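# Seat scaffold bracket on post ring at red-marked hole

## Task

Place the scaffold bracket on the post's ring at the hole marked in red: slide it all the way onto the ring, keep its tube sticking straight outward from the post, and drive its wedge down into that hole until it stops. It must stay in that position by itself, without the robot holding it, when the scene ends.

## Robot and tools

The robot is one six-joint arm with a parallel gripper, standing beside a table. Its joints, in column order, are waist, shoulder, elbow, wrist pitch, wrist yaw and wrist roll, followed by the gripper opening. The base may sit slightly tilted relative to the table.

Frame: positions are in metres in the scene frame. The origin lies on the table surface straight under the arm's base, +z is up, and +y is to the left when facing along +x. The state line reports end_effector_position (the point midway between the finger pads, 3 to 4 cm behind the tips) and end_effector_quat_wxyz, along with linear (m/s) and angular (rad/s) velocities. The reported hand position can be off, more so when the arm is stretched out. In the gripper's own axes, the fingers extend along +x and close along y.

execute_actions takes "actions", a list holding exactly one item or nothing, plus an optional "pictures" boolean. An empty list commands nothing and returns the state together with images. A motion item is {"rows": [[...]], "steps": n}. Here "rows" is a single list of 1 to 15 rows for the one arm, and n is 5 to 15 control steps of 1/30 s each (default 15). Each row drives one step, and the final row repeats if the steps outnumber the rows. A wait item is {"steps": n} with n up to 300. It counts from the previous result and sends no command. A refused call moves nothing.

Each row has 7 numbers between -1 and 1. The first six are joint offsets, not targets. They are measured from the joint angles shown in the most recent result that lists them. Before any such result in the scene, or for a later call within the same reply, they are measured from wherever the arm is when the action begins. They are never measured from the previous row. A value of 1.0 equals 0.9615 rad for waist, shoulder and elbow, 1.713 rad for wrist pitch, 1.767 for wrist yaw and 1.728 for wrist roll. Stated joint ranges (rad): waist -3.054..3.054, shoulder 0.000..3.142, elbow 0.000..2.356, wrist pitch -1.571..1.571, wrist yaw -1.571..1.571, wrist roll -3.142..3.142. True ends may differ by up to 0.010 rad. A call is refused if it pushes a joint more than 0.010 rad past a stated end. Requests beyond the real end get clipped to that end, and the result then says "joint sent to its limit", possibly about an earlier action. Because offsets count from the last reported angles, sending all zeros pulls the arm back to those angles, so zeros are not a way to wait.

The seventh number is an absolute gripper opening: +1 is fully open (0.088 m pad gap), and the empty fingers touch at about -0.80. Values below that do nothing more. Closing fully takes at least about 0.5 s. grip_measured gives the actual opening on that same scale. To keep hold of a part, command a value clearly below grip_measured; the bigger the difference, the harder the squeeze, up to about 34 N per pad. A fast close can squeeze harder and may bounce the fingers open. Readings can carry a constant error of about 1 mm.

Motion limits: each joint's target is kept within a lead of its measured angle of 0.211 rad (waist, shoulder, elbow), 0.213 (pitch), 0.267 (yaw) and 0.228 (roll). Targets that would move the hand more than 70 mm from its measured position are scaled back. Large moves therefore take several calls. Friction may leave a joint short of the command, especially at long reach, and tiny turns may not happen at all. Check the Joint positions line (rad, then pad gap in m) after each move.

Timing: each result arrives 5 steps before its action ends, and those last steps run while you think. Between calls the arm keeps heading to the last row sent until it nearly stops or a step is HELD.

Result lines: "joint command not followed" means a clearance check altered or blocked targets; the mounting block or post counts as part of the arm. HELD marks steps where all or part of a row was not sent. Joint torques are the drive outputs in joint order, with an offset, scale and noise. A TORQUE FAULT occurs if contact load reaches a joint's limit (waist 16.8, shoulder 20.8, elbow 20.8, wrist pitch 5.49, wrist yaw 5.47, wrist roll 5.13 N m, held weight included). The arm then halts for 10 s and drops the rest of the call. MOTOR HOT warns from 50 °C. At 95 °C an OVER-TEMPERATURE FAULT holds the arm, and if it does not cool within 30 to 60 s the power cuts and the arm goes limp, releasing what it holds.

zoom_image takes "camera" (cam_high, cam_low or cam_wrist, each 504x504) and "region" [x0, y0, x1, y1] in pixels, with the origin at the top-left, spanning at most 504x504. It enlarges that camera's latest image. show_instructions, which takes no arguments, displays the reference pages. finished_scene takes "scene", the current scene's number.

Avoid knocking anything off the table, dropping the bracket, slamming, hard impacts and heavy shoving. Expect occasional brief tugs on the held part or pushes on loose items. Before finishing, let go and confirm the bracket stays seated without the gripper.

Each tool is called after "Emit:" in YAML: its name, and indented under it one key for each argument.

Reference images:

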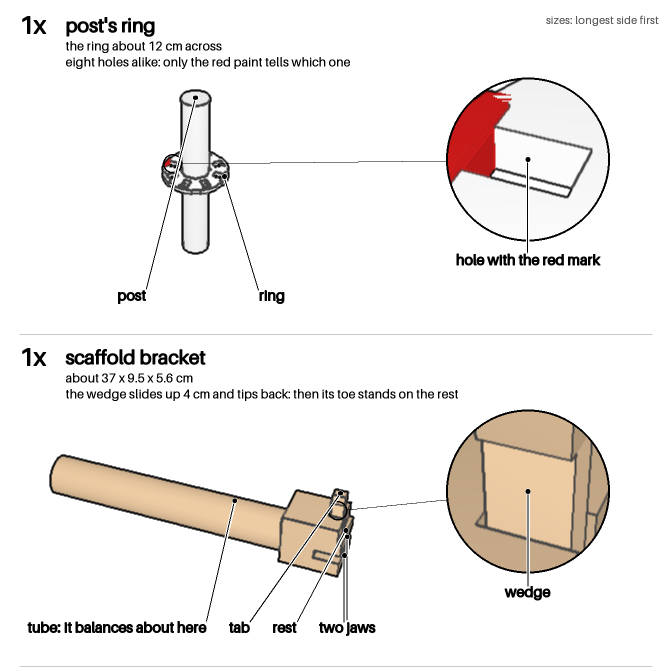

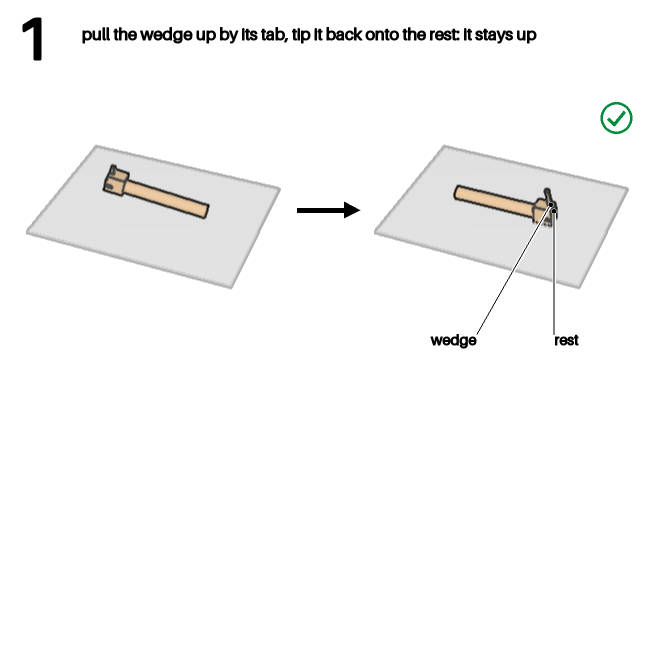

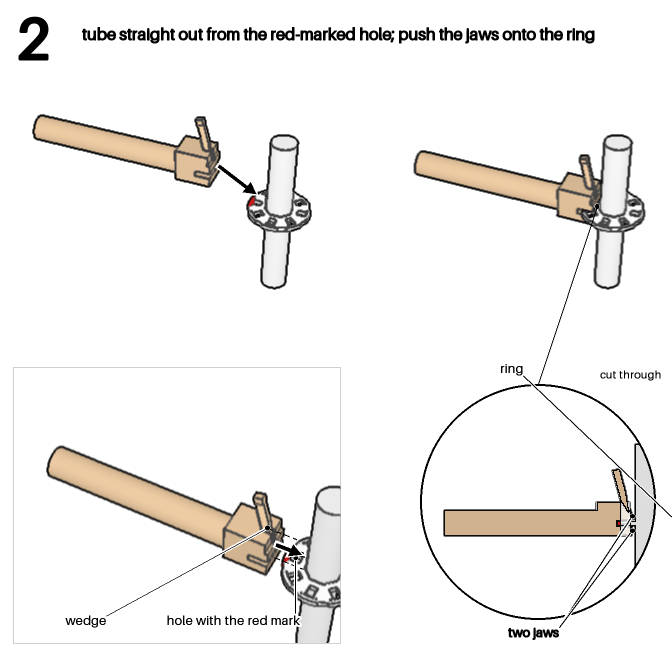

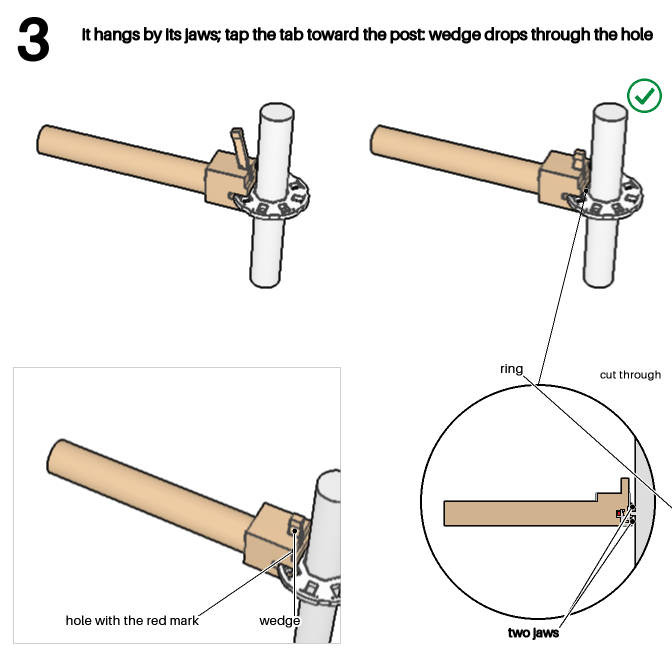

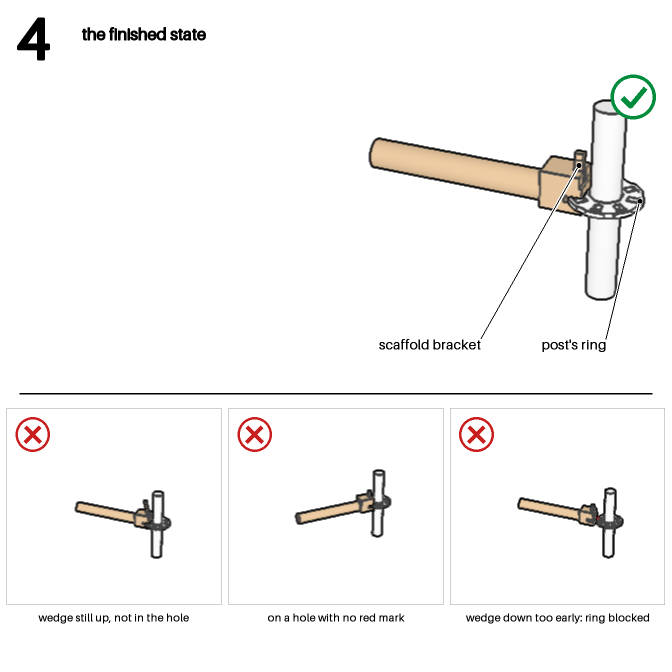

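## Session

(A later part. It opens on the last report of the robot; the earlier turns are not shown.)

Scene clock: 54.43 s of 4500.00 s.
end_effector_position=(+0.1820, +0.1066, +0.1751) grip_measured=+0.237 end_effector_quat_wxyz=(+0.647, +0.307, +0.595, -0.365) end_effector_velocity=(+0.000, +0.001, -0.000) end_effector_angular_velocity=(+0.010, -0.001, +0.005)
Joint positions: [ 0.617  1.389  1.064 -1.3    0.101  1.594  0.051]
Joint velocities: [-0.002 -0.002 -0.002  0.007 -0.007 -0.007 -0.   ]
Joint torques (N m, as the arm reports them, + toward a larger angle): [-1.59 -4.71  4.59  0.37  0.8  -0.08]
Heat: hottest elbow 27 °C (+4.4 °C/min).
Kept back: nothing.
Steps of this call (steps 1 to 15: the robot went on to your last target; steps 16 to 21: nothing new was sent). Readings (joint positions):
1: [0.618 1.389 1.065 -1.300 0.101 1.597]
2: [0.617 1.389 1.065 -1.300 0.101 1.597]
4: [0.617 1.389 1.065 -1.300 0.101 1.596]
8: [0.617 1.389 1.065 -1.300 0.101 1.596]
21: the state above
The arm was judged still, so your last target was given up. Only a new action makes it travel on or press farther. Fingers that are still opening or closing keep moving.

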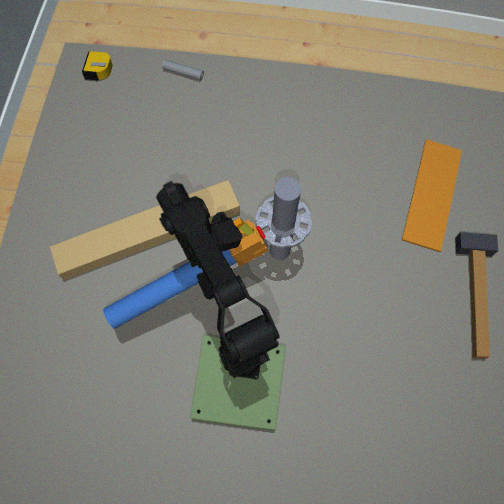

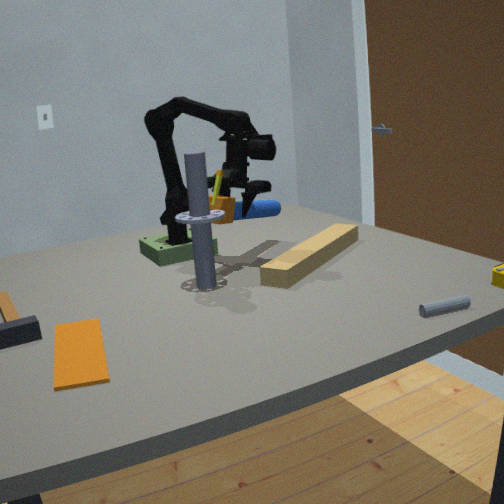

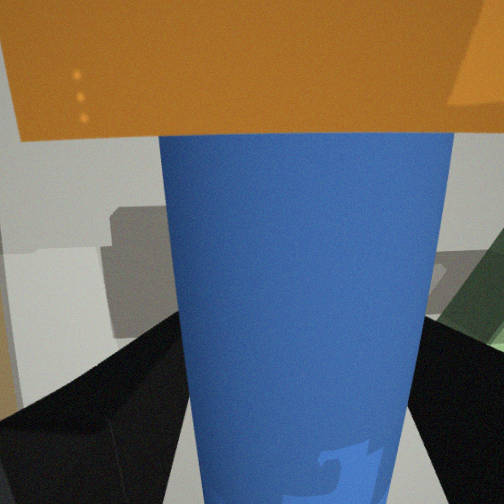

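Emit:
execute_actions:
  actions:
    - {"rows": [[0.07,0,0,0,0,0.039,-0.8]], "steps": 12}
  pictures: true

Emit:
zoom_image:
  camera: "cam_low"
  region: [150, 150, 290, 250]

Emit:
zoom_image:
  camera: "cam_high"
  region: [200, 170, 340, 290]

Scene clock: 55.90 s of 4500.00 s.
end_effector_position=(+0.1754, +0.1170, +0.1750) grip_measured=+0.237 end_effector_quat_wxyz=(+0.650, +0.307, +0.592, -0.364) end_effector_velocity=(-0.010, +0.010, -0.000) end_effector_angular_velocity=(+0.003, +0.003, -0.005)
Joint positions: [ 0.677  1.389  1.064 -1.3    0.103  1.652  0.051]
Joint velocities: [ 0.061 -0.002 -0.002 -0.007 -0.007  0.066 -0.   ]
Joint torques (N m, as the arm reports them, + toward a larger angle): [-0.03 -4.75  4.61  0.38  0.02  0.08]
Heat: hottest elbow 28 °C (+5.4 °C/min).
Steps of this call (steps 1 to 37: nothing new was sent; steps 38 to 44: the first 7 steps of this action). Readings (joint positions):
38: [0.622 1.389 1.064 -1.300 0.107 1.605]
39: [0.636 1.389 1.064 -1.300 0.111 1.622]
41: [0.660 1.389 1.064 -1.300 0.106 1.640]
44: the state above

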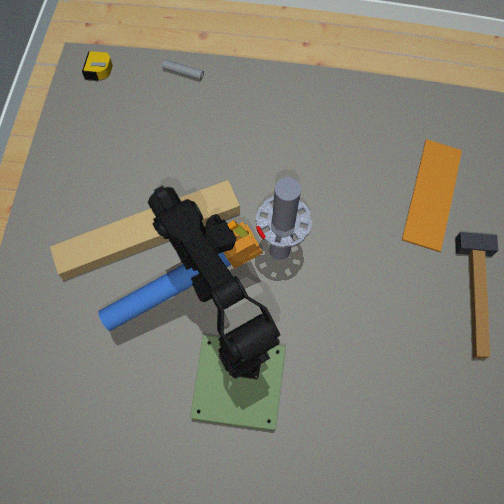

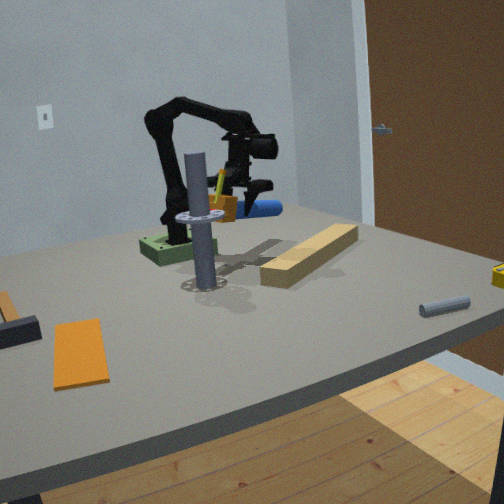

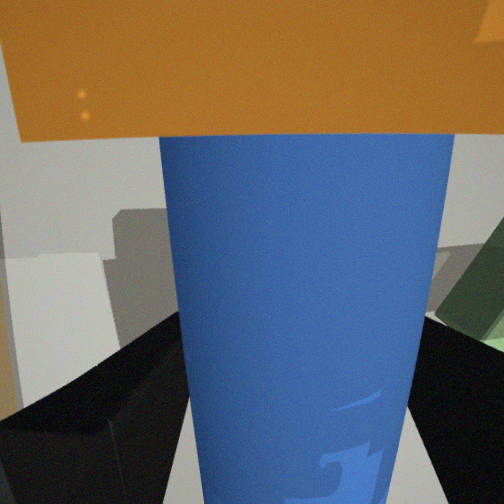

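Region (150, 150, 290, 250) of cam_low's 504x504 image, scaled by 3.600, with more detail than that image has; it fills the top 360 rows of this view, and the rest is white.

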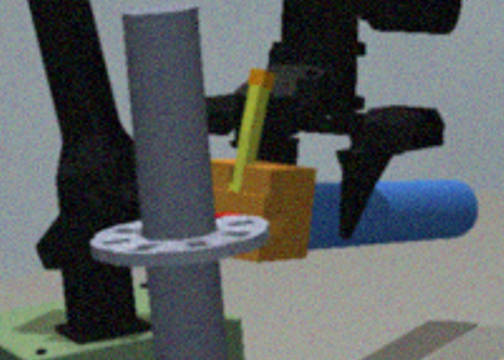

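Region (200, 170, 340, 290) of cam_high's 504x504 image, scaled by 3.600, with more detail than that image has; it fills the top 432 rows of this view, and the rest is white.

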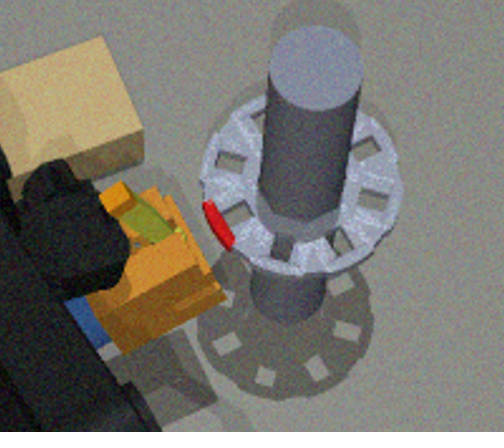

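Emit:
zoom_image:
  camera: "cam_low"
  region: [195, 185, 255, 230]

Region (195, 185, 255, 230) of cam_low's 504x504 image, scaled by 8.400, with more detail than that image has; it fills the top 378 rows of this view, and the rest is white.

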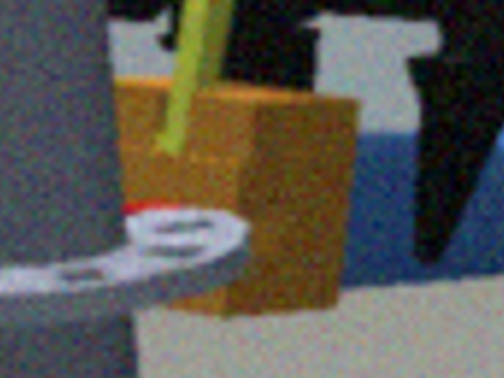

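Emit:
execute_actions:
  actions:
    - {"rows": [[0,-0.0504,0.153,-0.114,0,0,-0.8]], "steps": 15}
  pictures: true

Emit:
zoom_image:
  camera: "cam_low"
  region: [185, 160, 265, 230]

Scene clock: 57.17 s of 4500.00 s.
end_effector_position=(+0.1637, +0.1093, +0.2164) grip_measured=+0.236 end_effector_quat_wxyz=(+0.648, +0.303, +0.595, -0.367) end_effector_velocity=(-0.016, -0.012, +0.002) end_effector_angular_velocity=(-0.050, +0.078, +0.019)
Joint positions: [ 0.68   1.347  1.196 -1.485  0.101  1.655  0.051]
Joint velocities: [-0.002 -0.002  0.002 -0.095 -0.007 -0.022 -0.   ]
Joint torques (N m, as the arm reports them, + toward a larger angle): [-0.35 -5.13  5.83  0.16  0.13 -0.1 ]
Heat: hottest elbow 28 °C (+5.2 °C/min).
Steps of this call (steps 1 to 5: the last 5 steps of your previous action; steps 6 to 15: the robot went on to your last target; steps 16 to 28: nothing new was sent; steps 29 to 38: the first 10 steps of this action). Readings (joint positions):
29: [0.681 1.387 1.080 -1.326 0.102 1.659]
30: [0.681 1.388 1.107 -1.384 0.101 1.658]
32: [0.681 1.368 1.150 -1.444 0.101 1.656]
36: [0.680 1.347 1.195 -1.476 0.101 1.655]
38: the state above

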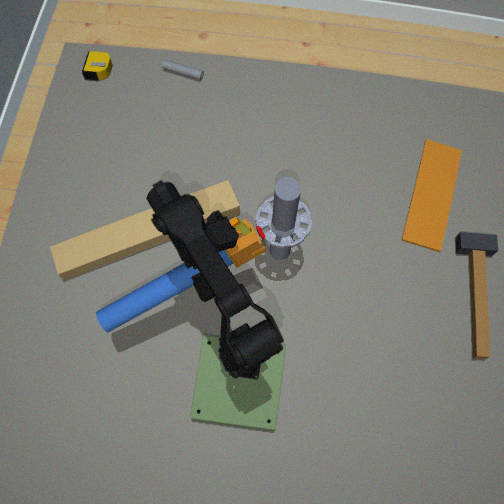

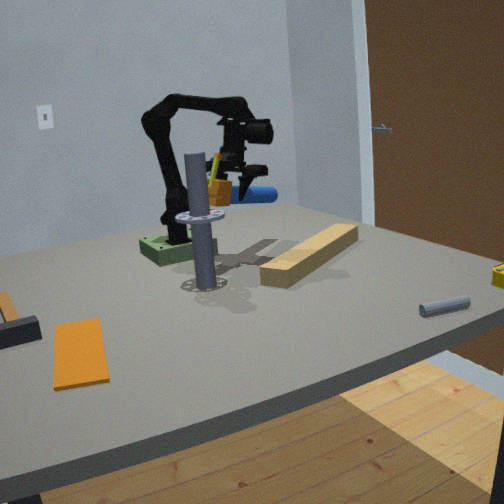

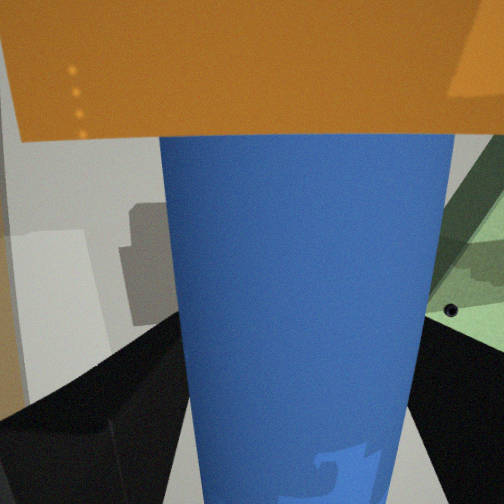

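Region (185, 160, 265, 230) of cam_low's 504x504 image, scaled by 6.300, with more detail than that image has; it fills the top 441 rows of this view, and the rest is white.

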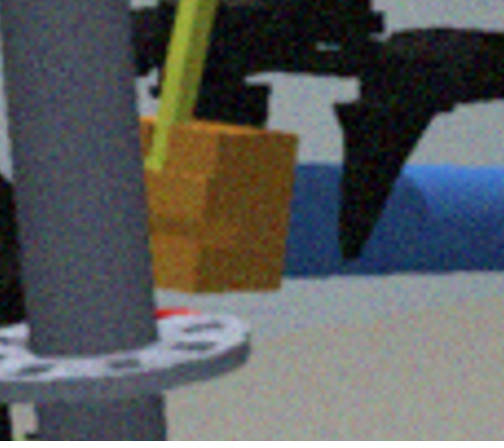

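Emit:
execute_actions:
  actions:
    - {"rows": [[-0.03,0.0494,-0.155,0.121,0,-0.017,-0.8]], "steps": 15}

Emit:
execute_actions:
  actions:
    - {"rows": [[-0.045,0,0,0,0,-0.025,-0.8]], "steps": 12}

Scene clock: 58.40 s of 4500.00 s.
end_effector_position=(+0.1766, +0.1123, +0.1678) grip_measured=+0.236 end_effector_quat_wxyz=(+0.646, +0.300, +0.597, -0.369) end_effector_velocity=(+0.028, +0.023, -0.003) end_effector_angular_velocity=(+0.118, -0.120, +0.014)
Joint positions: [ 0.654  1.401  1.045 -1.286  0.101  1.629  0.051]
Joint velocities: [-0.007 -0.002 -0.002  0.168 -0.022 -0.022  0.   ]
Joint torques (N m, as the arm reports them, + toward a larger angle): [-0.44 -5.61  4.91  0.26  0.09 -0.08]
Heat: hottest elbow 28 °C (+5.1 °C/min).
Steps of this call (steps 1 to 5: the last 5 steps of your previous action; steps 6 to 15: the robot went on to your last target; steps 16 to 27: nothing new was sent; steps 28 to 37: the first 10 steps of this action). Readings (joint positions):
28: [0.677 1.350 1.177 -1.465 0.101 1.648]
29: [0.671 1.349 1.148 -1.402 0.101 1.642]
31: [0.660 1.377 1.099 -1.328 0.101 1.635]
35: [0.655 1.401 1.046 -1.300 0.101 1.629]
37: the state above

Scene clock: 58.80 s of 4500.00 s.
end_effector_position=(+0.1815, +0.1063, +0.1677) grip_measured=+0.236 end_effector_quat_wxyz=(+0.644, +0.302, +0.598, -0.369) end_effector_velocity=(-0.007, -0.009, -0.001) end_effector_angular_velocity=(-0.006, +0.053, +0.018)
Joint positions: [ 0.616  1.401  1.044 -1.281  0.099  1.591  0.051]
Joint velocities: [-0.032 -0.002 -0.007 -0.037 -0.022 -0.051  0.   ]
Joint torques (N m, as the arm reports them, + toward a larger angle): [-0.33 -4.81  4.56  0.37  0.17 -0.13]
Heat: hottest elbow 28 °C (+5.1 °C/min).
Steps of this call (steps 1 to 5: the last 5 steps of your previous action; steps 6 to 12: the first 7 steps of this action, its rows measured from where the robot was after step 5). Readings (joint positions):
5: [0.654 1.401 1.045 -1.281 0.101 1.628]
6: [0.650 1.401 1.045 -1.281 0.100 1.619]
7: [0.641 1.401 1.045 -1.281 0.099 1.608]
9: [0.624 1.401 1.044 -1.281 0.099 1.598]
12: the state above

Emit:
execute_actions:
  actions:
    - {"rows": [[-0.02,-0.002,0.006,-0.004,0,-0.011,-0.8],[-0.02,-0.004,0.011,-0.008,0,-0.011,-0.8],[-0.02,-0.005,0.017,-0.012,0,-0.011,-0.8],[-0.02,-0.007,0.022,-0.017,0,-0.011,-0.8],[-0.02,-0.009,0.028,-0.021,0,-0.011,-0.8],[-0.02,-0.011,0.033,-0.025,0,-0.011,-0.8],[-0.02,-0.013,0.039,-0.029,0,-0.011,-0.8],[-0.02,-0.014,0.044,-0.033,0,-0.011,-0.8],[-0.02,-0.016,0.05,-0.037,0,-0.011,-0.8],[-0.02,-0.018,0.055,-0.041,0,-0.011,-0.8],[-0.02,-0.02,0.061,-0.045,0,-0.011,-0.8],[-0.02,-0.022,0.066,-0.05,0,-0.011,-0.8],[-0.02,-0.023,0.072,-0.054,0,-0.011,-0.8],[-0.02,-0.025,0.077,-0.058,0,-0.011,-0.8],[-0.02,-0.027,0.083,-0.062,0,-0.011,-0.8]], "steps": 15}

Emit:
execute_actions:
  actions: []
  pictures: false

Scene clock: 59.60 s of 4500.00 s.
end_effector_position=(+0.1770, +0.1029, +0.1731) grip_measured=+0.236 end_effector_quat_wxyz=(+0.637, +0.292, +0.609, -0.372) end_effector_velocity=(-0.008, -0.002, +0.040) end_effector_angular_velocity=(-0.002, +0.043, +0.003)
Joint positions: [ 0.604  1.401  1.065 -1.329  0.085  1.57   0.051]
Joint velocities: [-0.002 -0.012  0.149 -0.198 -0.022 -0.007 -0.   ]
Joint torques (N m, as the arm reports them, + toward a larger angle): [-0.75 -6.53  6.2  -0.02  0.68  0.07]
Heat: hottest elbow 28 °C (+5.0 °C/min).
Steps of this call (steps 1 to 5: the last 5 steps of your previous action; steps 6 to 14: the robot went on to your last target; steps 15 to 24: the first 10 steps of this action). Readings (joint positions):
15: [0.613 1.401 1.044 -1.281 0.099 1.584]
16: [0.610 1.401 1.044 -1.281 0.097 1.581]
18: [0.607 1.401 1.045 -1.288 0.093 1.576]
22: [0.604 1.401 1.055 -1.316 0.087 1.570]
24: the state above

Scene clock: 59.77 s of 4500.00 s.
end_effector_position=(+0.1756, +0.1023, +0.1812) grip_measured=+0.236 end_effector_quat_wxyz=(+0.636, +0.292, +0.610, -0.372) end_effector_velocity=(-0.012, -0.003, +0.053) end_effector_angular_velocity=(+0.025, +0.003, +0.008)
Joint positions: [ 0.604  1.394  1.092 -1.364  0.083  1.569  0.051]
Joint velocities: [ 0.002 -0.066  0.159 -0.212 -0.022 -0.007 -0.   ]
Joint torques (N m, as the arm reports them, + toward a larger angle): [-0.82 -6.33  6.04 -0.01  0.81  0.13]
Heat: hottest elbow 28 °C (+5.0 °C/min).
Kept back: nothing.
Steps of this call (steps 1 to 5: the last 5 steps of your previous action). Readings (joint positions):
1: [0.604 1.400 1.070 -1.335 0.083 1.569]
2: [0.604 1.399 1.075 -1.342 0.083 1.569]
4: [0.604 1.396 1.086 -1.357 0.083 1.569]
5: the state above

Emit:
execute_actions:
  actions:
    - {"rows": [[-0.03,0,0,0,0.01,-0.017,-0.8]], "steps": 15}
  pictures: true

Emit:
zoom_image:
  camera: "cam_low"
  region: [185, 170, 265, 240]

Scene clock: 60.23 s of 4500.00 s.
end_effector_position=(+0.1747, +0.1009, +0.1819) grip_measured=+0.235 end_effector_quat_wxyz=(+0.635, +0.287, +0.616, -0.367) end_effector_velocity=(+0.000, -0.000, -0.001) end_effector_angular_velocity=(+0.008, +0.003, -0.001)
Joint positions: [ 0.596  1.391  1.092 -1.37   0.076  1.545  0.05 ]
Joint velocities: [-0.007 -0.002 -0.007  0.007 -0.007 -0.007 -0.   ]
Joint torques (N m, as the arm reports them, + toward a larger angle): [-2.1  -4.23  4.53  0.76  1.09 -0.15]
Heat: hottest elbow 28 °C (+5.1 °C/min).
Steps of this call (steps 1 to 4: the robot went on to your last target; steps 5 to 14: the first 10 steps of this action). Readings (joint positions):
5: [0.603 1.390 1.102 -1.376 0.081 1.566]
6: [0.601 1.390 1.101 -1.376 0.079 1.561]
8: [0.598 1.390 1.098 -1.375 0.077 1.553]
12: [0.596 1.391 1.093 -1.371 0.076 1.545]
14: the state above

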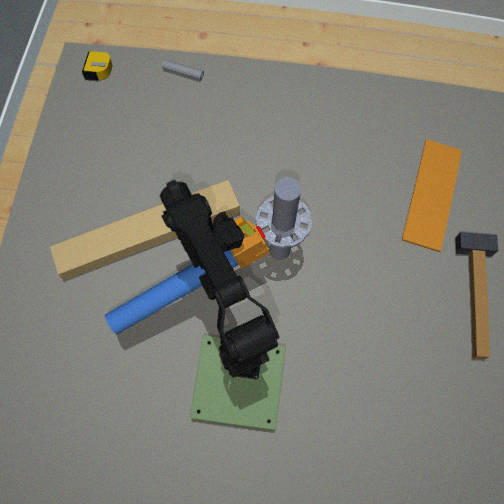

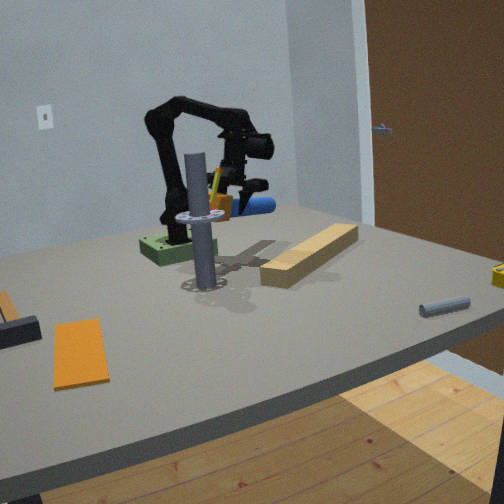

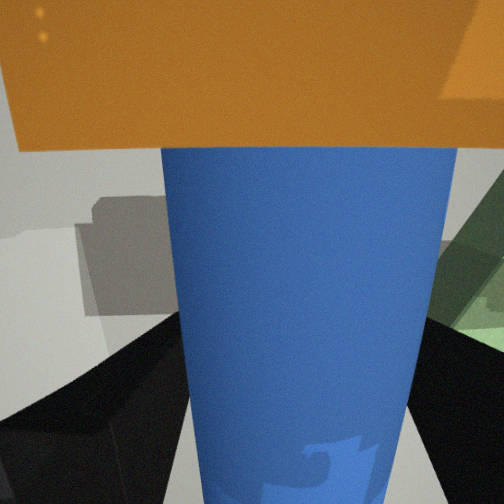

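Region (185, 170, 265, 240) of cam_low's 504x504 image, scaled by 6.300, with more detail than that image has; it fills the top 441 rows of this view, and the rest is white.

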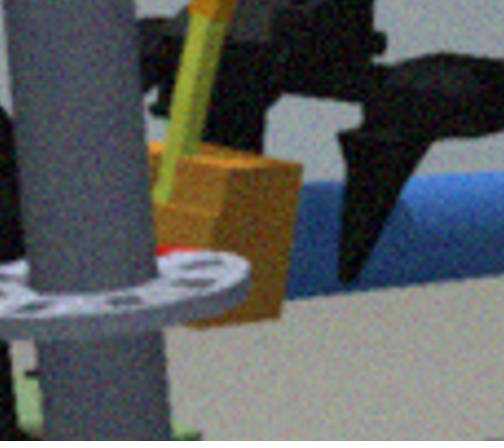

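Emit:
execute_actions:
  actions:
    - {"rows": [[0.01,0,0,0,-0.046,0.005,-0.8],[0.01,0,0,0,-0.046,0.005,-0.8],[0.01,0,0,0,-0.046,0.005,-0.8],[0.01,0,0,0,-0.046,0.005,-0.8],[0.01,-0.0115,0.035,-0.026,-0.046,0.005,-0.8]], "steps": 15}
  pictures: true

Emit:
zoom_image:
  camera: "cam_low"
  region: [185, 170, 265, 240]

Scene clock: 62.80 s of 4500.00 s.
end_effector_position=(+0.1646, +0.1089, +0.1853) grip_measured=+0.234 end_effector_quat_wxyz=(+0.609, +0.295, +0.642, -0.361) end_effector_velocity=(+0.003, +0.009, +0.014) end_effector_angular_velocity=(+0.051, -0.010, +0.006)
Joint positions: [ 0.602  1.391  1.106 -1.403  0.003  1.551  0.05 ]
Joint velocities: [ 0.002 -0.002  0.056 -0.022 -0.037 -0.007 -0.   ]
Joint torques (N m, as the arm reports them, + toward a larger angle): [ 0.23 -5.89  5.76 -0.15 -0.19  0.06]
Heat: hottest elbow 28 °C (+5.0 °C/min).
Steps of this call (steps 1 to 5: the last 5 steps of your previous action; steps 6 to 15: the robot went on to your last target; steps 16 to 67: nothing new was sent; steps 68 to 77: the first 10 steps of this action). Readings (joint positions):
68: [0.595 1.392 1.090 -1.368 0.074 1.542]
69: [0.595 1.392 1.090 -1.367 0.059 1.544]
71: [0.597 1.392 1.090 -1.367 0.026 1.547]
75: [0.601 1.391 1.101 -1.401 0.006 1.550]
77: the state above

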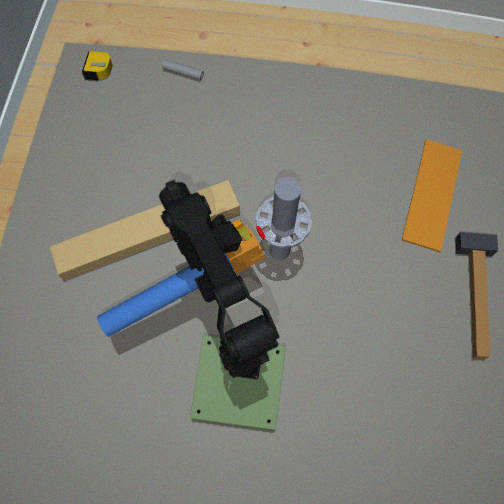

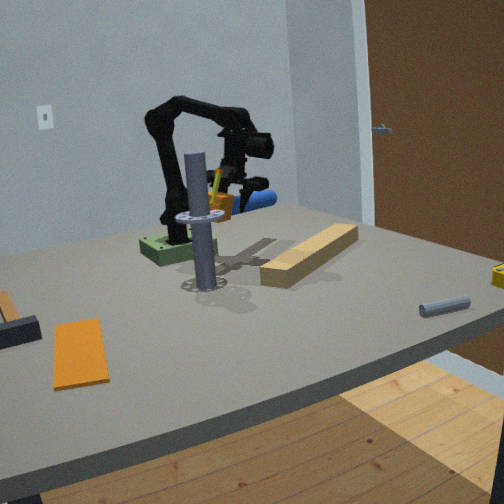

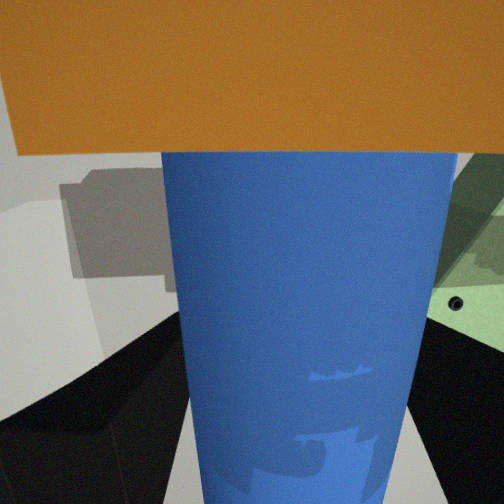

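Region (185, 170, 265, 240) of cam_low's 504x504 image, scaled by 6.300, with more detail than that image has; it fills the top 441 rows of this view, and the rest is white.

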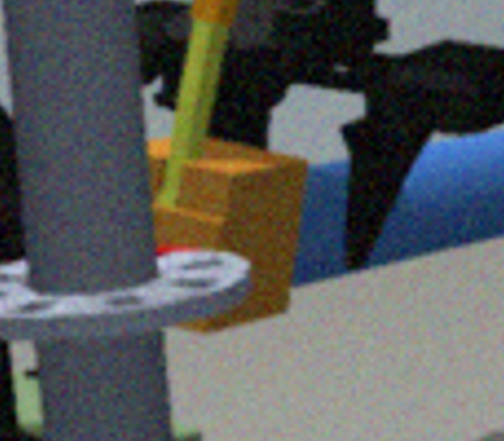

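Emit:
zoom_image:
  camera: "cam_high"
  region: [80, 180, 330, 380]

Region (80, 180, 330, 380) of cam_high's 504x504 image, scaled by 2.016, with more detail than that image has; it fills the top 403 rows of this view, and the rest is white.

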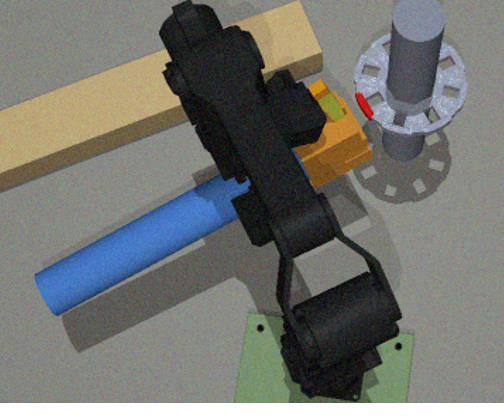

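Emit:
execute_actions:
  actions:
    - {"rows": [[0,-0.017,0.052,-0.039,-0.088,0,-0.8]], "steps": 15}
  pictures: true

Emit:
zoom_image:
  camera: "cam_low"
  region: [185, 160, 295, 240]

Scene clock: 66.23 s of 4500.00 s.
end_effector_position=(+0.1479, +0.1239, +0.1971) grip_measured=+0.234 end_effector_quat_wxyz=(+0.558, +0.315, +0.686, -0.345) end_effector_velocity=(-0.008, +0.003, +0.002) end_effector_angular_velocity=(+0.032, +0.046, -0.002)
Joint positions: [ 0.602  1.385  1.14  -1.464 -0.142  1.551  0.05 ]
Joint velocities: [-0.002 -0.002 -0.002 -0.022 -0.051 -0.007 -0.   ]
Joint torques (N m, as the arm reports them, + toward a larger angle): [-0.09 -5.71  5.84 -0.04 -0.37 -0.02]
Heat: hottest elbow 28 °C (+4.1 °C/min).
Steps of this call (steps 1 to 5: the last 5 steps of your previous action; steps 6 to 15: the robot went on to your last target; steps 16 to 93: nothing new was sent; steps 94 to 103: the first 10 steps of this action). Readings (joint positions):
94: [0.601 1.390 1.114 -1.418 -0.019 1.551]
95: [0.599 1.390 1.121 -1.434 -0.062 1.551]
97: [0.602 1.387 1.130 -1.453 -0.113 1.551]
101: [0.602 1.385 1.140 -1.460 -0.137 1.551]
103: the state above

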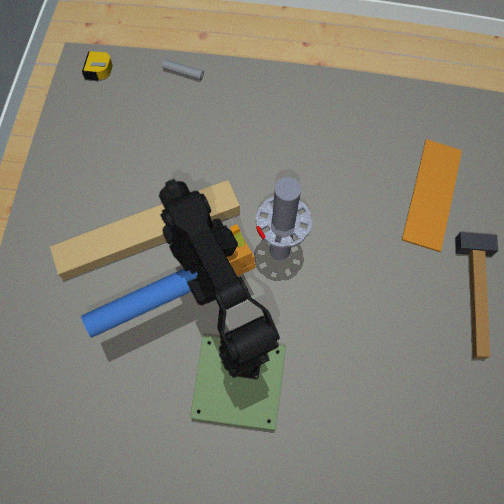

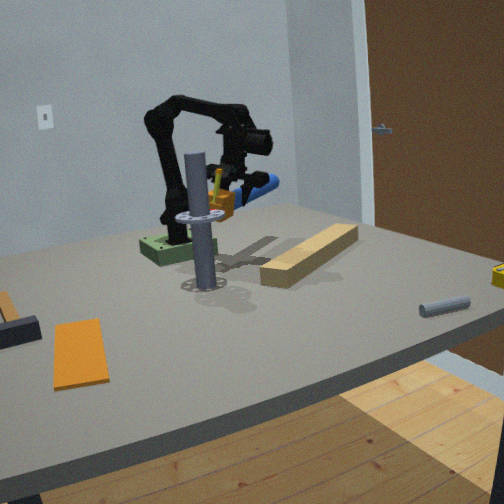

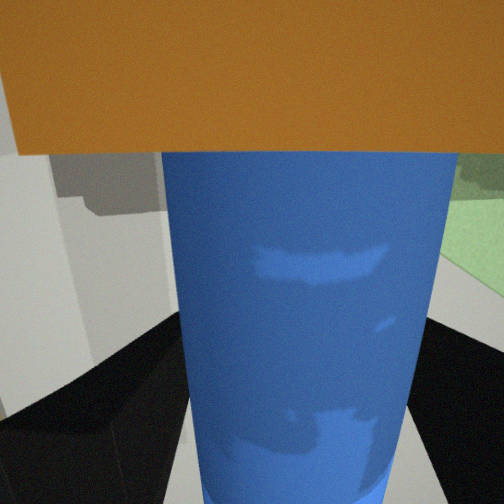

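Region (185, 160, 295, 240) of cam_low's 504x504 image, scaled by 4.582, with more detail than that image has; it fills the top 367 rows of this view, and the rest is white.

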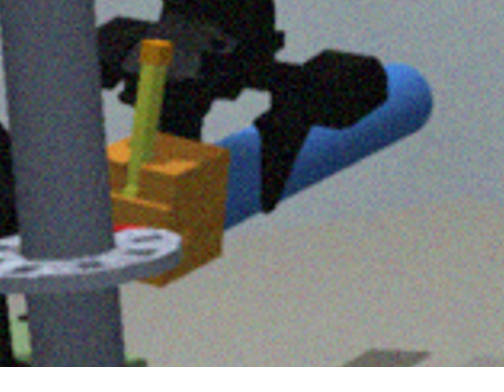

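Emit:
execute_actions:
  actions:
    - {"rows": [[0,0.0103,-0.031,0.023,0.081,0,-0.8]], "steps": 15}

Emit:
execute_actions:
  actions:
    - {"rows": [[-0.03,0,0,0,0,-0.017,-0.8],[-0.06,0,0,0,0,-0.033,-0.8],[-0.09,0,0,0,0,-0.05,-0.8]], "steps": 15}

Scene clock: 67.00 s of 4500.00 s.
end_effector_position=(+0.1605, +0.1081, +0.1866) grip_measured=+0.234 end_effector_quat_wxyz=(+0.602, +0.290, +0.648, -0.366) end_effector_velocity=(+0.005, -0.006, -0.000) end_effector_angular_velocity=(-0.038, -0.034, +0.011)
Joint positions: [ 0.603  1.393  1.111 -1.427 -0.007  1.551  0.05 ]
Joint velocities: [-0.002 -0.002 -0.002  0.007  0.051 -0.007 -0.   ]
Joint torques (N m, as the arm reports them, + toward a larger angle): [-0.09 -4.54  4.38  0.25  0.1   0.  ]
Heat: hottest elbow 28 °C (+4.0 °C/min).
Steps of this call (steps 1 to 5: the last 5 steps of your previous action; steps 6 to 13: the robot went on to your last target; steps 14 to 23: the first 10 steps of this action). Readings (joint positions):
14: [0.603 1.385 1.138 -1.462 -0.131 1.551]
15: [0.604 1.385 1.133 -1.452 -0.090 1.551]
17: [0.603 1.388 1.123 -1.436 -0.037 1.551]
21: [0.603 1.393 1.112 -1.429 -0.012 1.551]
23: the state above

Scene clock: 67.50 s of 4500.00 s.
end_effector_position=(+0.1682, +0.0961, +0.1866) grip_measured=+0.234 end_effector_quat_wxyz=(+0.599, +0.292, +0.652, -0.362) end_effector_velocity=(-0.000, -0.000, -0.001) end_effector_angular_velocity=(+0.026, +0.011, +0.031)
Joint positions: [ 0.526  1.393  1.111 -1.426 -0.011  1.472  0.05 ]
Joint velocities: [-0.017 -0.002 -0.007  0.007 -0.022 -0.051 -0.   ]
Joint torques (N m, as the arm reports them, + toward a larger angle): [-0.81 -4.65  4.4   0.25  0.36 -0.08]
Heat: hottest elbow 28 °C (+4.0 °C/min).
Steps of this call (steps 1 to 5: the last 5 steps of your previous action; steps 6 to 15: the first 10 steps of this action, its rows measured from where the robot was after step 5). Readings (joint positions):
5: [0.603 1.393 1.111 -1.426 -0.003 1.551]
6: [0.600 1.393 1.111 -1.426 -0.002 1.547]
7: [0.591 1.393 1.111 -1.426 -0.002 1.534]
9: [0.557 1.393 1.111 -1.426 -0.002 1.502]
13: [0.528 1.393 1.111 -1.426 -0.009 1.476]
15: the state above

Emit:
execute_actions:
  actions:
    - {"rows": [[-0.04,0,0,0,0.005,-0.022,-0.8]], "steps": 12}
  pictures: true

Emit:
zoom_image:
  camera: "cam_low"
  region: [185, 170, 265, 240]

Scene clock: 67.90 s of 4500.00 s.
end_effector_position=(+0.1679, +0.0949, +0.1865) grip_measured=+0.234 end_effector_quat_wxyz=(+0.595, +0.290, +0.661, -0.355) end_effector_velocity=(-0.004, +0.000, -0.001) end_effector_angular_velocity=(+0.018, +0.023, +0.026)
Joint positions: [ 0.51   1.393  1.11  -1.429 -0.026  1.44   0.05 ]
Joint velocities: [-0.007 -0.002 -0.007 -0.007 -0.022 -0.037 -0.   ]
Joint torques (N m, as the arm reports them, + toward a larger angle): [-2.25 -4.62  4.48  0.46  0.99 -0.08]
Heat: hottest elbow 28 °C (+4.0 °C/min).
Steps of this call (steps 1 to 5: the last 5 steps of your previous action; steps 6 to 12: the first 7 steps of this action). Readings (joint positions):
6: [0.522 1.393 1.111 -1.426 -0.015 1.462]
7: [0.517 1.393 1.111 -1.427 -0.020 1.453]
9: [0.512 1.393 1.111 -1.429 -0.024 1.445]
12: the state above

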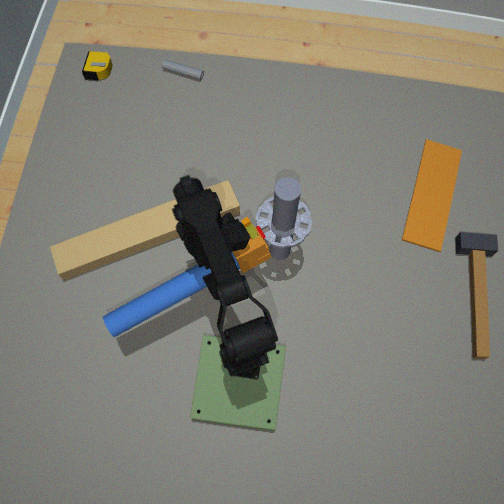

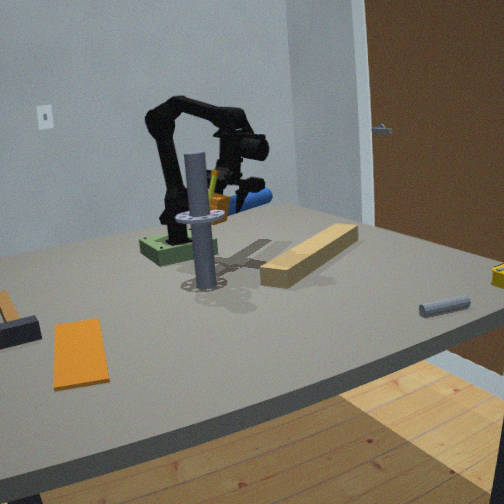

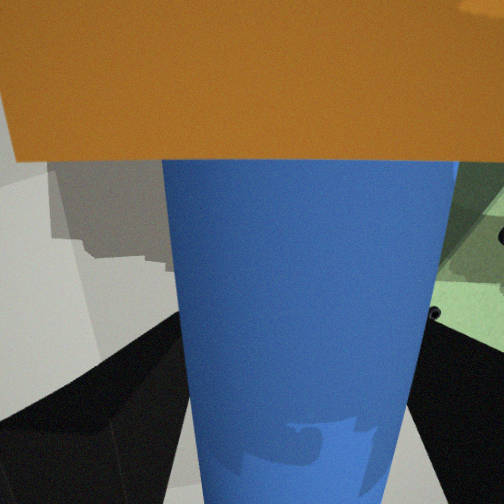

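Region (185, 170, 265, 240) of cam_low's 504x504 image, scaled by 6.300, with more detail than that image has; it fills the top 441 rows of this view, and the rest is white.

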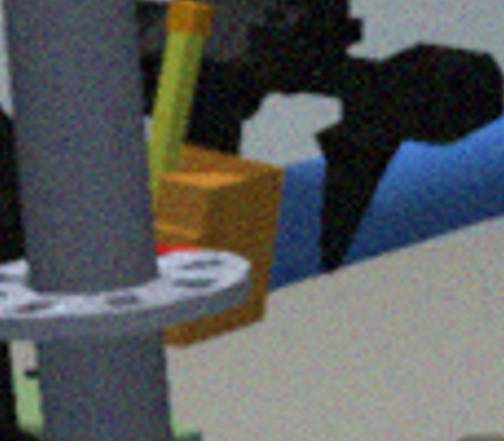

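Emit:
execute_actions:
  actions:
    - {"rows": [[0.0,0,0,0,0.012,0,-0.8],[-0.0,-0.001,0.003,-0.002,0.012,0,-0.8],[-0.005,-0.002,0.006,-0.004,0.012,0,-0.8],[-0.01,-0.003,0.009,-0.006,0.012,-0.005,-0.8],[-0.015,-0.004,0.012,-0.009,0.012,-0.008,-0.8],[-0.015,-0.005,0.015,-0.011,0.012,-0.008,-0.8],[-0.015,-0.006,0.018,-0.013,0.012,-0.008,-0.8],[-0.015,-0.007,0.021,-0.015,0.012,-0.008,-0.8],[-0.015,-0.008,0.024,-0.017,0.012,-0.008,-0.8],[-0.015,-0.009,0.027,-0.02,0.012,-0.008,-0.8],[-0.015,-0.01,0.03,-0.022,0.012,-0.008,-0.8],[-0.015,-0.011,0.033,-0.024,0.012,-0.008,-0.8],[-0.015,-0.0115,0.035,-0.026,0.012,-0.008,-0.8]], "steps": 15}

Emit:
execute_actions:
  actions:
    - {"steps": 8}

Scene clock: 68.67 s of 4500.00 s.
end_effector_position=(+0.1654, +0.0927, +0.1876) grip_measured=+0.234 end_effector_quat_wxyz=(+0.595, +0.279, +0.665, -0.354) end_effector_velocity=(-0.013, -0.015, +0.016) end_effector_angular_velocity=(-0.058, +0.066, -0.007)
Joint positions: [ 0.509  1.393  1.113 -1.447 -0.022  1.421  0.05 ]
Joint velocities: [-0.017 -0.002  0.051 -0.139  0.022 -0.007  0.   ]
Joint torques (N m, as the arm reports them, + toward a larger angle): [-1.33 -5.5   6.04 -0.23  0.75  0.21]
Heat: hottest elbow 28 °C (+4.0 °C/min).
Steps of this call (steps 1 to 5: the last 5 steps of your previous action; steps 6 to 13: the robot went on to your last target; steps 14 to 23: the first 10 steps of this action). Readings (joint positions):
14: [0.509 1.393 1.109 -1.429 -0.027 1.437]
15: [0.510 1.393 1.109 -1.429 -0.025 1.437]
17: [0.511 1.393 1.109 -1.430 -0.024 1.437]
21: [0.510 1.393 1.110 -1.439 -0.023 1.424]
23: the state above

Scene clock: 68.93 s of 4500.00 s.
end_effector_position=(+0.1639, +0.0918, +0.1909) grip_measured=+0.234 end_effector_quat_wxyz=(+0.592, +0.278, +0.667, -0.357) end_effector_velocity=(-0.005, -0.003, +0.003) end_effector_angular_velocity=(-0.003, +0.028, +0.013)
Joint positions: [ 0.508  1.393  1.124 -1.467 -0.023  1.422  0.05 ]
Joint velocities: [-0.007 -0.002  0.007 -0.037 -0.007 -0.022 -0.001]
Joint torques (N m, as the arm reports them, + toward a larger angle): [-1.2  -5.92  6.11 -0.17  0.78  0.16]
Heat: hottest elbow 28 °C (+4.0 °C/min).
Kept back: nothing.
Steps of this call (steps 1 to 5: the last 5 steps of your previous action; steps 6 to 8: the robot went on to your last target). Readings (joint positions):
1: [0.509 1.393 1.114 -1.451 -0.022 1.421]
2: [0.508 1.393 1.117 -1.455 -0.023 1.421]
4: [0.508 1.393 1.121 -1.462 -0.023 1.421]
8: the state above

Emit:
execute_actions:
  actions:
    - {"rows": [[0.044,0,0,0,0,0.03,-0.8],[0.044,-0.02,-0.02,0.04,0.013,0.051,-0.8],[0.044,-0.05,-0.04,0.089,0.013,0.051,-0.8]], "steps": 15}

Emit:
execute_actions:
  actions:
    - {"steps": 8}
  pictures: true

Emit:
zoom_image:
  camera: "cam_low"
  region: [185, 170, 265, 240]

Emit:
zoom_image:
  camera: "cam_high"
  region: [200, 170, 340, 290]

Scene clock: 70.00 s of 4500.00 s.
end_effector_position=(+0.1803, +0.1063, +0.1862) grip_measured=+0.234 end_effector_quat_wxyz=(+0.622, +0.328, +0.628, -0.335) end_effector_velocity=(+0.008, +0.005, -0.008) end_effector_angular_velocity=(+0.029, -0.065, -0.014)
Joint positions: [ 0.546  1.36   1.09  -1.327 -0.004  1.504  0.05 ]
Joint velocities: [ 0.007 -0.022 -0.046  0.095  0.007  0.022 -0.   ]
Joint torques (N m, as the arm reports them, + toward a larger angle): [ 0.22 -5.99  4.59  0.65  0.13  0.09]
Heat: hottest elbow 28 °C (+4.0 °C/min).
Steps of this call (steps 1 to 22: the robot went on to your last target; steps 23 to 32: the first 10 steps of this action). Readings (joint positions):
23: [0.512 1.393 1.126 -1.469 -0.020 1.432]
24: [0.520 1.392 1.124 -1.462 -0.012 1.452]
26: [0.534 1.377 1.105 -1.389 -0.007 1.481]
30: [0.544 1.363 1.093 -1.336 -0.005 1.501]
32: the state above

Scene clock: 70.27 s of 4500.00 s.
end_effector_position=(+0.1813, +0.1071, +0.1856) grip_measured=+0.234 end_effector_quat_wxyz=(+0.623, +0.331, +0.626, -0.334) end_effector_velocity=(-0.003, +0.000, -0.000) end_effector_angular_velocity=(+0.015, +0.017, -0.000)
Joint positions: [ 0.547  1.359  1.086 -1.317 -0.003  1.508  0.05 ]
Joint velocities: [-0.007 -0.002 -0.002 -0.007 -0.022 -0.007 -0.   ]
Joint torques (N m, as the arm reports them, + toward a larger angle): [ 0.16 -6.09  4.6   0.63  0.12  0.08]
Heat: hottest elbow 28 °C (+4.0 °C/min).
Kept back: nothing.
Steps of this call (steps 1 to 5: the last 5 steps of your previous action; steps 6 to 8: the robot went on to your last target). Readings (joint positions):
1: [0.546 1.359 1.088 -1.323 -0.004 1.505]
2: [0.546 1.359 1.088 -1.321 -0.004 1.506]
4: [0.546 1.359 1.087 -1.319 -0.003 1.507]
8: the state above

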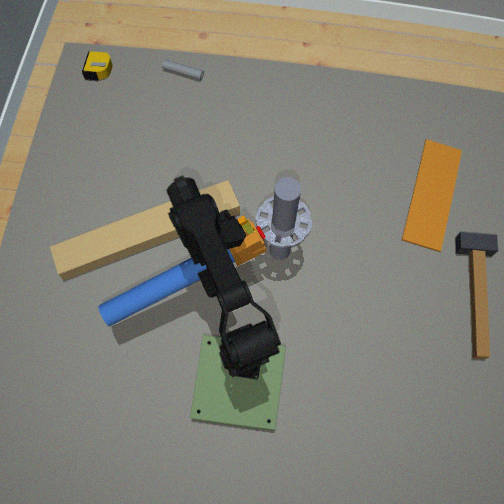

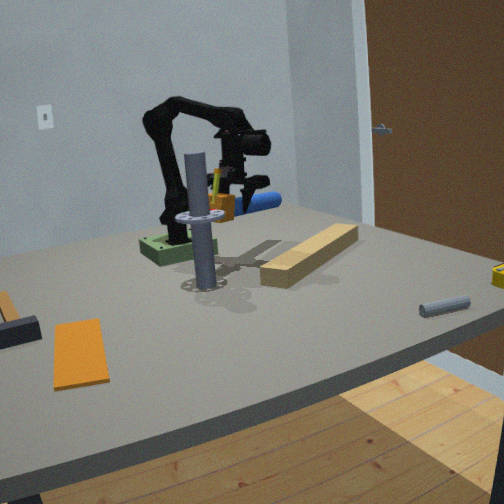

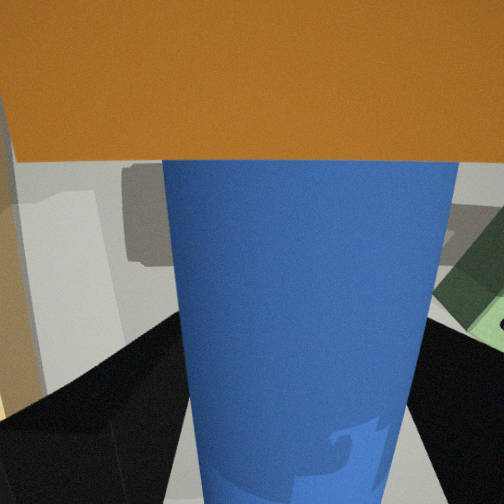

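Region (185, 170, 265, 240) of cam_low's 504x504 image, scaled by 6.300, with more detail than that image has; it fills the top 441 rows of this view, and the rest is white.

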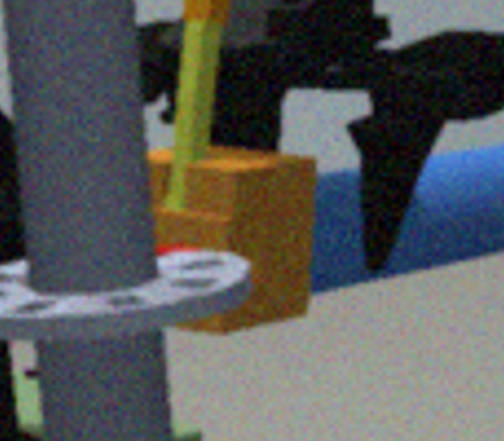

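Region (200, 170, 340, 290) of cam_high's 504x504 image, scaled by 3.600, with more detail than that image has; it fills the top 432 rows of this view, and the rest is white.

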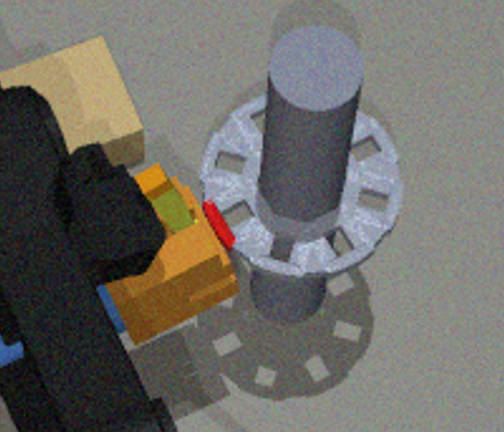

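Emit:
execute_actions:
  actions:
    - {"rows": [[0,-0.006,0.014,-0.011,0,0,-0.8],[0,-0.006,0.014,-0.011,0,0,-0.8],[0,-0.006,0.014,-0.011,0,0,-0.8],[0,-0.006,0.014,-0.011,0,0,-0.8],[0,-0.006,0.014,-0.011,0,0,-0.8],[-0.02,-0.006,0.014,-0.011,0,-0.011,-0.8],[-0.03,-0.006,0.014,-0.011,0,-0.017,-0.8],[-0.04,-0.006,0.014,-0.011,0,-0.022,-0.8]], "steps": 15}

Emit:
execute_actions:
  actions:
    - {"steps": 8}

Scene clock: 71.20 s of 4500.00 s.
end_effector_position=(+0.1794, +0.1035, +0.1857) grip_measured=+0.234 end_effector_quat_wxyz=(+0.618, +0.326, +0.634, -0.333) end_effector_velocity=(-0.004, -0.004, +0.000) end_effector_angular_velocity=(+0.025, +0.037, +0.087)
Joint positions: [ 0.529  1.358  1.086 -1.333 -0.015  1.481  0.05 ]
Joint velocities: [-0.037 -0.002 -0.002 -0.022 -0.037 -0.125 -0.   ]
Joint torques (N m, as the arm reports them, + toward a larger angle): [-1.56 -5.22  5.86  0.28  0.51 -0.05]
Heat: hottest elbow 28 °C (+3.0 °C/min).
Steps of this call (steps 1 to 18: the robot went on to your last target; steps 19 to 28: the first 10 steps of this action). Readings (joint positions):
19: [0.547 1.358 1.086 -1.317 -0.003 1.508]
20: [0.547 1.358 1.086 -1.319 -0.003 1.508]
22: [0.547 1.358 1.086 -1.328 -0.003 1.508]
26: [0.535 1.358 1.086 -1.331 -0.007 1.491]
28: the state above

Scene clock: 71.47 s of 4500.00 s.
end_effector_position=(+0.1790, +0.1031, +0.1857) grip_measured=+0.234 end_effector_quat_wxyz=(+0.617, +0.324, +0.636, -0.332) end_effector_velocity=(+0.001, +0.003, +0.001) end_effector_angular_velocity=(+0.025, +0.000, -0.001)
Joint positions: [ 0.526  1.358  1.086 -1.336 -0.017  1.473  0.05 ]
Joint velocities: [-0.007 -0.002  0.002  0.007 -0.022 -0.007  0.   ]
Joint torques (N m, as the arm reports them, + toward a larger angle): [-1.7  -5.22  5.83  0.41  0.6  -0.11]
Heat: hottest elbow 28 °C (+3.0 °C/min).
Kept back: nothing.
Steps of this call (steps 1 to 5: the last 5 steps of your previous action; steps 6 to 8: the robot went on to your last target). Readings (joint positions):
1: [0.528 1.358 1.086 -1.334 -0.015 1.478]
2: [0.527 1.358 1.086 -1.335 -0.016 1.476]
4: [0.526 1.358 1.086 -1.336 -0.016 1.474]
8: the state above


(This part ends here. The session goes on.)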